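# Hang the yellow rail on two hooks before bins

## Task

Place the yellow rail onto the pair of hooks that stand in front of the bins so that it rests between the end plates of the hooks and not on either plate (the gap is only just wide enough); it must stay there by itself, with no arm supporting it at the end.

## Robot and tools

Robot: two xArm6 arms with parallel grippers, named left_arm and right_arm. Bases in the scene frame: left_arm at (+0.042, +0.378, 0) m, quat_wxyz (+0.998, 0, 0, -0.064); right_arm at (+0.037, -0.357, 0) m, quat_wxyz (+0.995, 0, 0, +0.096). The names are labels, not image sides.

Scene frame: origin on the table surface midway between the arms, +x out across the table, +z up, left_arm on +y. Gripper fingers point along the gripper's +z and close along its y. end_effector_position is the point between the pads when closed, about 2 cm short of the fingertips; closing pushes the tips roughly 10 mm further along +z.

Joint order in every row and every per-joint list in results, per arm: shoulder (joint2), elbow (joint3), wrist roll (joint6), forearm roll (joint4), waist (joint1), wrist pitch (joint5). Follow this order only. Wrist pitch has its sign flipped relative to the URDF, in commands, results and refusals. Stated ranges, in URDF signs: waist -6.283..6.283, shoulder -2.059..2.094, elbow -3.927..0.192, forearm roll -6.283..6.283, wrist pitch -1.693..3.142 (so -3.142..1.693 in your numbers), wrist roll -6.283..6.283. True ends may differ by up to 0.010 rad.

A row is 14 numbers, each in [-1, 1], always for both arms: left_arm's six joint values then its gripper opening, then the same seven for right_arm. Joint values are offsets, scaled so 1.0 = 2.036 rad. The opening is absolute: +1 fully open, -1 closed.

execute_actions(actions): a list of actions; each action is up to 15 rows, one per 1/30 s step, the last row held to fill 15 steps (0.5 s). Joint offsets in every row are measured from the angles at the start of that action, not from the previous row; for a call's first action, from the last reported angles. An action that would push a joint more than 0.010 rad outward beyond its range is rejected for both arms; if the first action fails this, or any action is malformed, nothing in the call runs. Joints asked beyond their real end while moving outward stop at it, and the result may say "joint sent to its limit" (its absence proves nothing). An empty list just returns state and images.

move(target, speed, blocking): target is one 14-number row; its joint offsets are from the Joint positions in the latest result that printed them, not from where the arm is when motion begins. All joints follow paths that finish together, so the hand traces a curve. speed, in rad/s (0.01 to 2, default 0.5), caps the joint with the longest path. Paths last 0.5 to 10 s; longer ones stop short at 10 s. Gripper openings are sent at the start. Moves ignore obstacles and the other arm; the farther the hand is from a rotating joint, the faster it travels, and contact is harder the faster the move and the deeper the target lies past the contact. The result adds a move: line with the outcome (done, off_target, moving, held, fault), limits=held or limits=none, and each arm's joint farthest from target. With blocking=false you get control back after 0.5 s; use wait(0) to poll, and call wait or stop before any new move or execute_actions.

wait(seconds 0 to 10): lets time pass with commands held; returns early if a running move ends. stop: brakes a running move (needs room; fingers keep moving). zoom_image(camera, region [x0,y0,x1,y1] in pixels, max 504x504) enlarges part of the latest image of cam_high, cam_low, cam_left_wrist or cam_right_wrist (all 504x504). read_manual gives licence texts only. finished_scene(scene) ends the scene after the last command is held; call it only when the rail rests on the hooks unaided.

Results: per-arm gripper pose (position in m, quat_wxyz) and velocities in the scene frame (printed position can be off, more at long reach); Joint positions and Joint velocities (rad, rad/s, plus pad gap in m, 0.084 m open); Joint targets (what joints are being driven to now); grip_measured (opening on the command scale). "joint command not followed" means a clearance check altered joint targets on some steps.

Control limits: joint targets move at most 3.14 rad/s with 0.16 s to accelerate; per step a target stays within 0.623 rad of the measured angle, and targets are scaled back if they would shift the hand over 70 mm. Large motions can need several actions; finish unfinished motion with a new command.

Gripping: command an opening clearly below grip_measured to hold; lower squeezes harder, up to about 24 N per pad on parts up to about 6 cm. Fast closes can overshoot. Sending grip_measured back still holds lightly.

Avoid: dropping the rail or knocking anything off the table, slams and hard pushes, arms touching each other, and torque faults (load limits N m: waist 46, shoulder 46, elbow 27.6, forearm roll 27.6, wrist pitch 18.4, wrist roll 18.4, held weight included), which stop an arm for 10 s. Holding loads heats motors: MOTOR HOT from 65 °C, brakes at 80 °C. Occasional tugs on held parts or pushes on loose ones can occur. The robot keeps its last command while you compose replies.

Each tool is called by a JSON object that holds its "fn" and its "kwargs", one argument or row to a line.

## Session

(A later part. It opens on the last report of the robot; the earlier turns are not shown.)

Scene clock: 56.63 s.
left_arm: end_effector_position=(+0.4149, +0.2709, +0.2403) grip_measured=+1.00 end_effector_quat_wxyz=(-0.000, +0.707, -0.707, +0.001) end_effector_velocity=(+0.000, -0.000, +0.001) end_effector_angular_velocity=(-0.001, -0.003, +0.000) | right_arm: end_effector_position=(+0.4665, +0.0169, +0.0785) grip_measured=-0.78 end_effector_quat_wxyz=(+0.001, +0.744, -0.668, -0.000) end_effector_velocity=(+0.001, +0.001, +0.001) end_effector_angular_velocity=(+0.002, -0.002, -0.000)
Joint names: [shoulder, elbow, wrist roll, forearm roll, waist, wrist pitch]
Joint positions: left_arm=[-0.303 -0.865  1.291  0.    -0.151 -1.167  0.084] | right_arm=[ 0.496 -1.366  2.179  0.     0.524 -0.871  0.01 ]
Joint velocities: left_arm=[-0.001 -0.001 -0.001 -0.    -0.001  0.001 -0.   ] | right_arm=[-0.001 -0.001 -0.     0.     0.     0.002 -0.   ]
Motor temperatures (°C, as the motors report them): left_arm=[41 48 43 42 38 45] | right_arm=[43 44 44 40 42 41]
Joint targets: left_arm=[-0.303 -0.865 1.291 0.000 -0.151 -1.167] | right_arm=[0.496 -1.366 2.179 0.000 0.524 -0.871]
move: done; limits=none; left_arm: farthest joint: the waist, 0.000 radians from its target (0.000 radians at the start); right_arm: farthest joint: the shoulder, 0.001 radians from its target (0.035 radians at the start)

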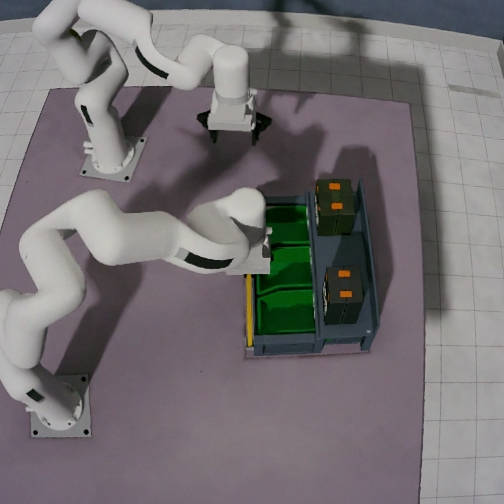

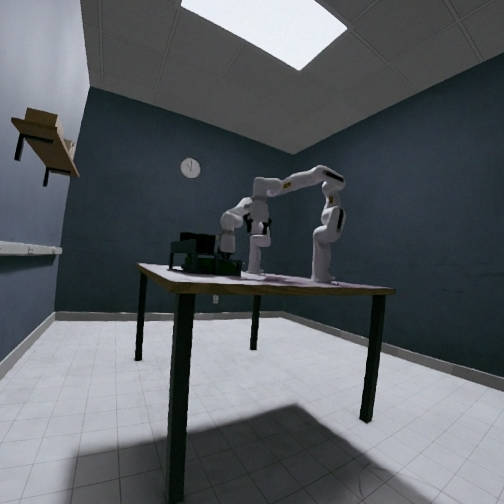

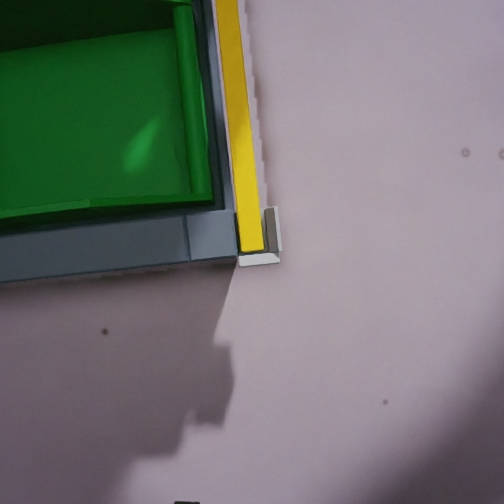

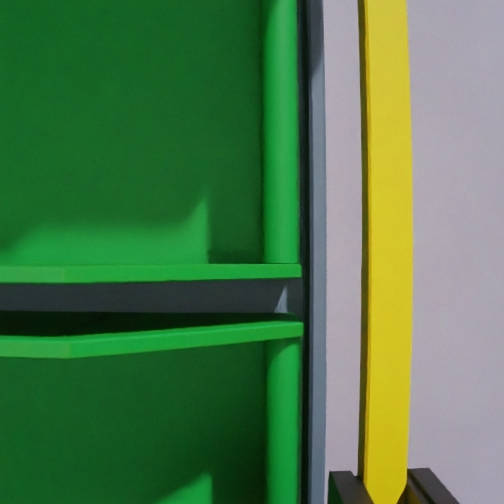

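{"fn": "execute_actions", "kwargs": {
  "actions": [
    [[0,0,0,0,0,0,1, 0.0008,0.0003,0,0,0,0.0011,-1]],
    [[0,0,0,0,0,0,1, 0,0,0,0,0,0,-0.78],[0,0,0,0,0,0,1, 0,0,0,0,0,0,-0.74],[0,0,0,0,0,0,1, 0,0,0,0,0,0,-0.7],[0,0,0,0,0,0,1, 0,0,0,0,0,0,-0.65],[0,0,0,0,0,0,1, 0,0,0,0,0,0,-0.55]]
  ]
}}

{"fn": "move", "kwargs": {
  "target": [0,0,0,0,0,0,1, -0.06,-0.03,0,0,0,-0.09,-0.55],
  "speed": 0.2
}}

{"fn": "move", "kwargs": {
  "target": [0,0,0,0,0,0,1, -0.08,0.04,-0.05,0,-0.05,-0.04,-0.55],
  "speed": 0.3
}}

Scene clock: 63.13 s.
left_arm: end_effector_position=(+0.4149, +0.2709, +0.2403) grip_measured=+1.00 end_effector_quat_wxyz=(-0.000, +0.707, -0.707, +0.001) end_effector_velocity=(+0.000, -0.000, +0.000) end_effector_angular_velocity=(-0.000, -0.001, -0.001) | right_arm: end_effector_position=(+0.4667, +0.0170, +0.0778) grip_measured=-0.57 end_effector_quat_wxyz=(+0.000, +0.744, -0.668, -0.000) end_effector_velocity=(-0.000, -0.000, -0.000) end_effector_angular_velocity=(-0.000, +0.000, -0.000)
Joint names: [shoulder, elbow, wrist roll, forearm roll, waist, wrist pitch]
Joint positions: left_arm=[-0.303 -0.865  1.291  0.    -0.151 -1.167  0.084] | right_arm=[ 0.497 -1.365  2.179  0.     0.524 -0.869  0.019]
Joint velocities: left_arm=[-0.     0.     0.001 -0.     0.     0.001  0.   ] | right_arm=[-0.  0.  0. -0. -0. -0.  0.]
Motor temperatures (°C, as the motors report them): left_arm=[41 48 43 42 38 45] | right_arm=[44 44 44 40 42 41]
Joint targets: left_arm=[-0.303 -0.865 1.291 0.000 -0.151 -1.167] | right_arm=[0.497 -1.365 2.179 0.000 0.524 -0.869]

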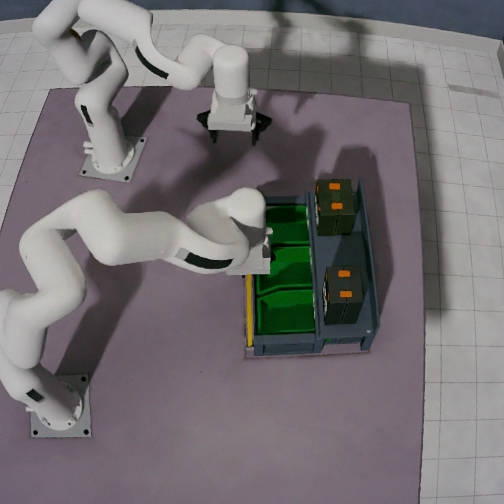

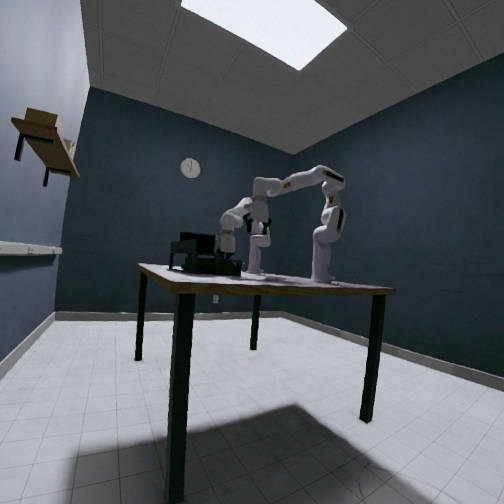

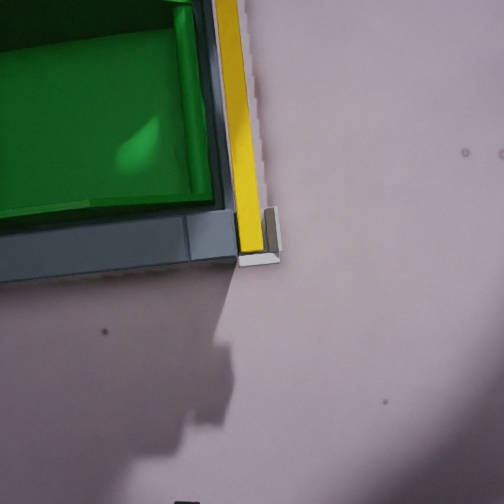

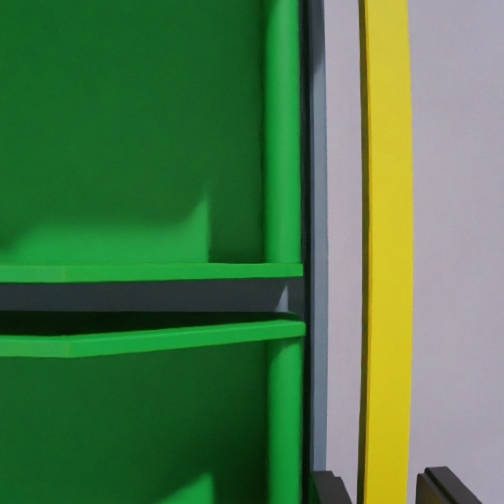

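Scene clock: 64.50 s.
left_arm: end_effector_position=(+0.4149, +0.2709, +0.2403) grip_measured=+1.00 end_effector_quat_wxyz=(-0.000, +0.707, -0.707, +0.001) end_effector_velocity=(+0.000, -0.000, +0.001) end_effector_angular_velocity=(-0.001, -0.002, +0.000) | right_arm: end_effector_position=(+0.4632, +0.0140, +0.1574) grip_measured=-0.57 end_effector_quat_wxyz=(+0.001, +0.744, -0.668, -0.000) end_effector_velocity=(+0.001, +0.001, +0.003) end_effector_angular_velocity=(+0.004, -0.005, +0.000)
Joint names: [shoulder, elbow, wrist roll, forearm roll, waist, wrist pitch]
Joint positions: left_arm=[-0.303 -0.865  1.291  0.    -0.151 -1.167  0.084] | right_arm=[ 0.376 -1.426  2.179  0.     0.524 -1.052  0.019]
Joint velocities: left_arm=[-0.001 -0.001 -0.    -0.    -0.    -0.     0.   ] | right_arm=[-0.003 -0.004  0.    -0.    -0.    -0.001 -0.   ]
Motor temperatures (°C, as the motors report them): left_arm=[41 48 43 42 38 45] | right_arm=[44 44 44 40 42 41]
Joint targets: left_arm=[-0.303 -0.865 1.291 0.000 -0.151 -1.167] | right_arm=[0.375 -1.426 2.179 0.000 0.524 -1.052]
move: done; limits=none; left_arm: farthest joint: the waist, 0.000 radians from its target (0.000 radians at the start); right_arm: farthest joint: the shoulder, 0.001 radians from its target (0.122 radians at the start)

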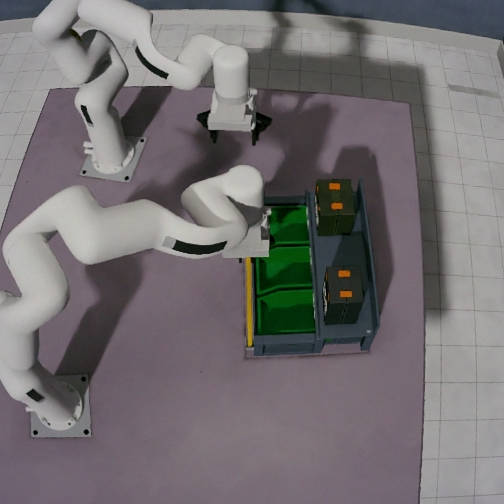

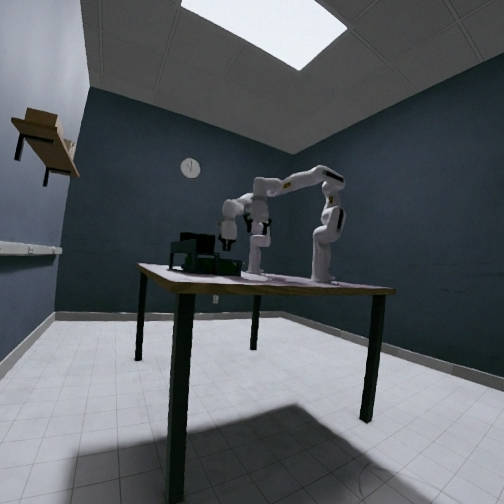

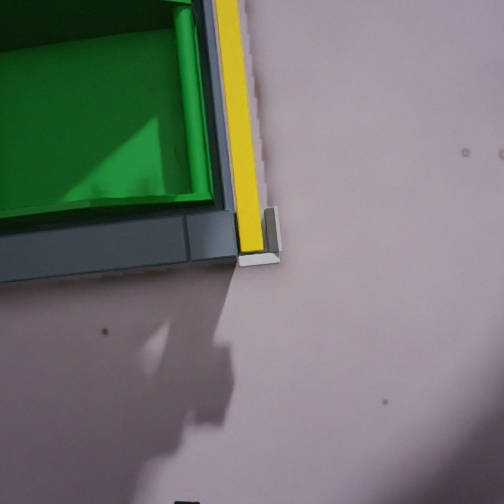

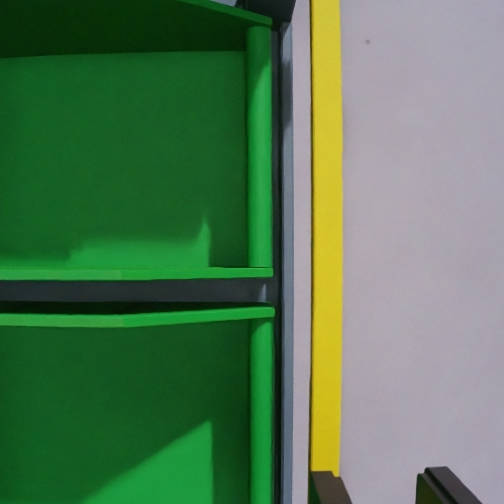

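Scene clock: 65.53 s.
left_arm: end_effector_position=(+0.4149, +0.2709, +0.2403) grip_measured=+1.00 end_effector_quat_wxyz=(-0.000, +0.707, -0.707, +0.001) end_effector_velocity=(-0.000, -0.000, +0.001) end_effector_angular_velocity=(-0.000, -0.000, -0.000) | right_arm: end_effector_position=(+0.4704, -0.0510, +0.2064) grip_measured=-0.57 end_effector_quat_wxyz=(+0.001, +0.744, -0.668, -0.000) end_effector_velocity=(+0.002, -0.001, +0.003) end_effector_angular_velocity=(+0.003, -0.006, -0.000)
Joint names: [shoulder, elbow, wrist roll, forearm roll, waist, wrist pitch]
Joint positions: left_arm=[-0.303 -0.865  1.291  0.    -0.151 -1.167  0.084] | right_arm=[ 0.213 -1.344  2.077  0.     0.422 -1.133  0.019]
Joint velocities: left_arm=[-0.001 -0.001 -0.     0.    -0.    -0.001 -0.   ] | right_arm=[-0.005 -0.002 -0.001 -0.001 -0.002 -0.     0.   ]
Motor temperatures (°C, as the motors report them): left_arm=[41 48 43 42 38 45] | right_arm=[44 44 44 40 42 41]
Joint targets: left_arm=[-0.303 -0.865 1.291 0.000 -0.151 -1.167] | right_arm=[0.213 -1.345 2.077 0.000 0.422 -1.133]
move: done; limits=none; left_arm: farthest joint: the waist, 0.000 radians from its target (0.000 radians at the start); right_arm: farthest joint: the waist, 0.000 radians from its target (0.101 radians at the start)

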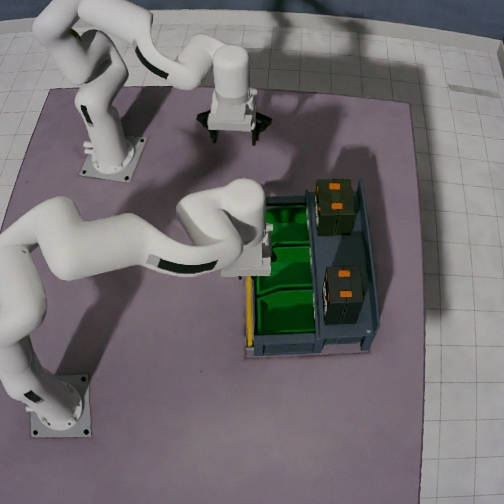

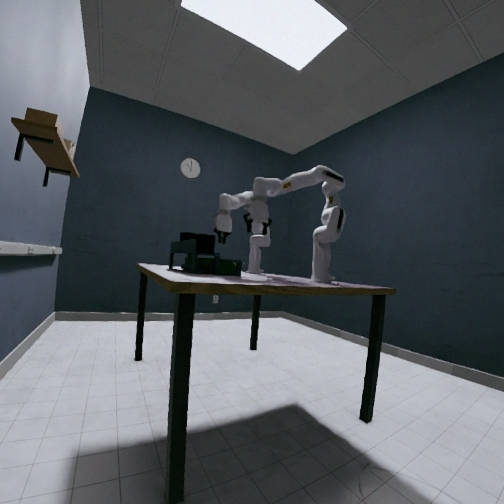

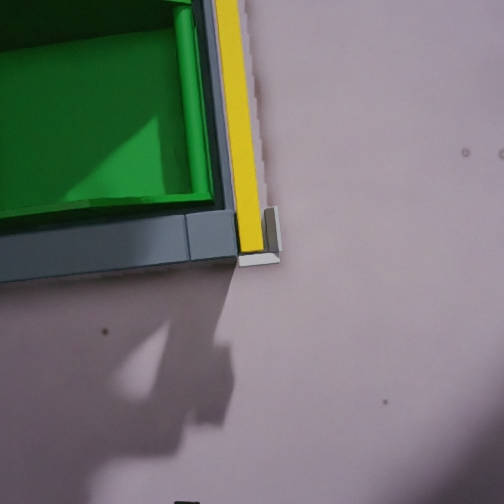

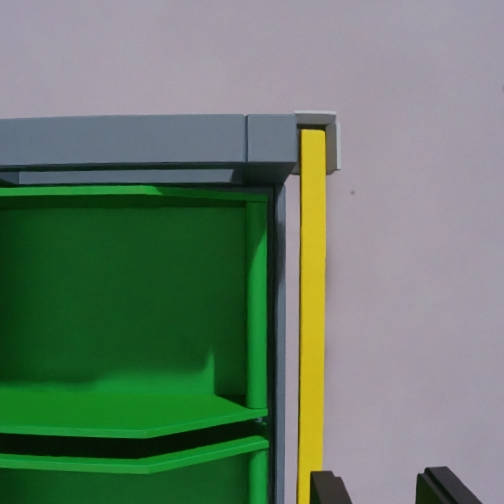

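{"fn": "finished_scene", "kwargs": {
  "scene": 2
}}

The scene is finished: the task was done.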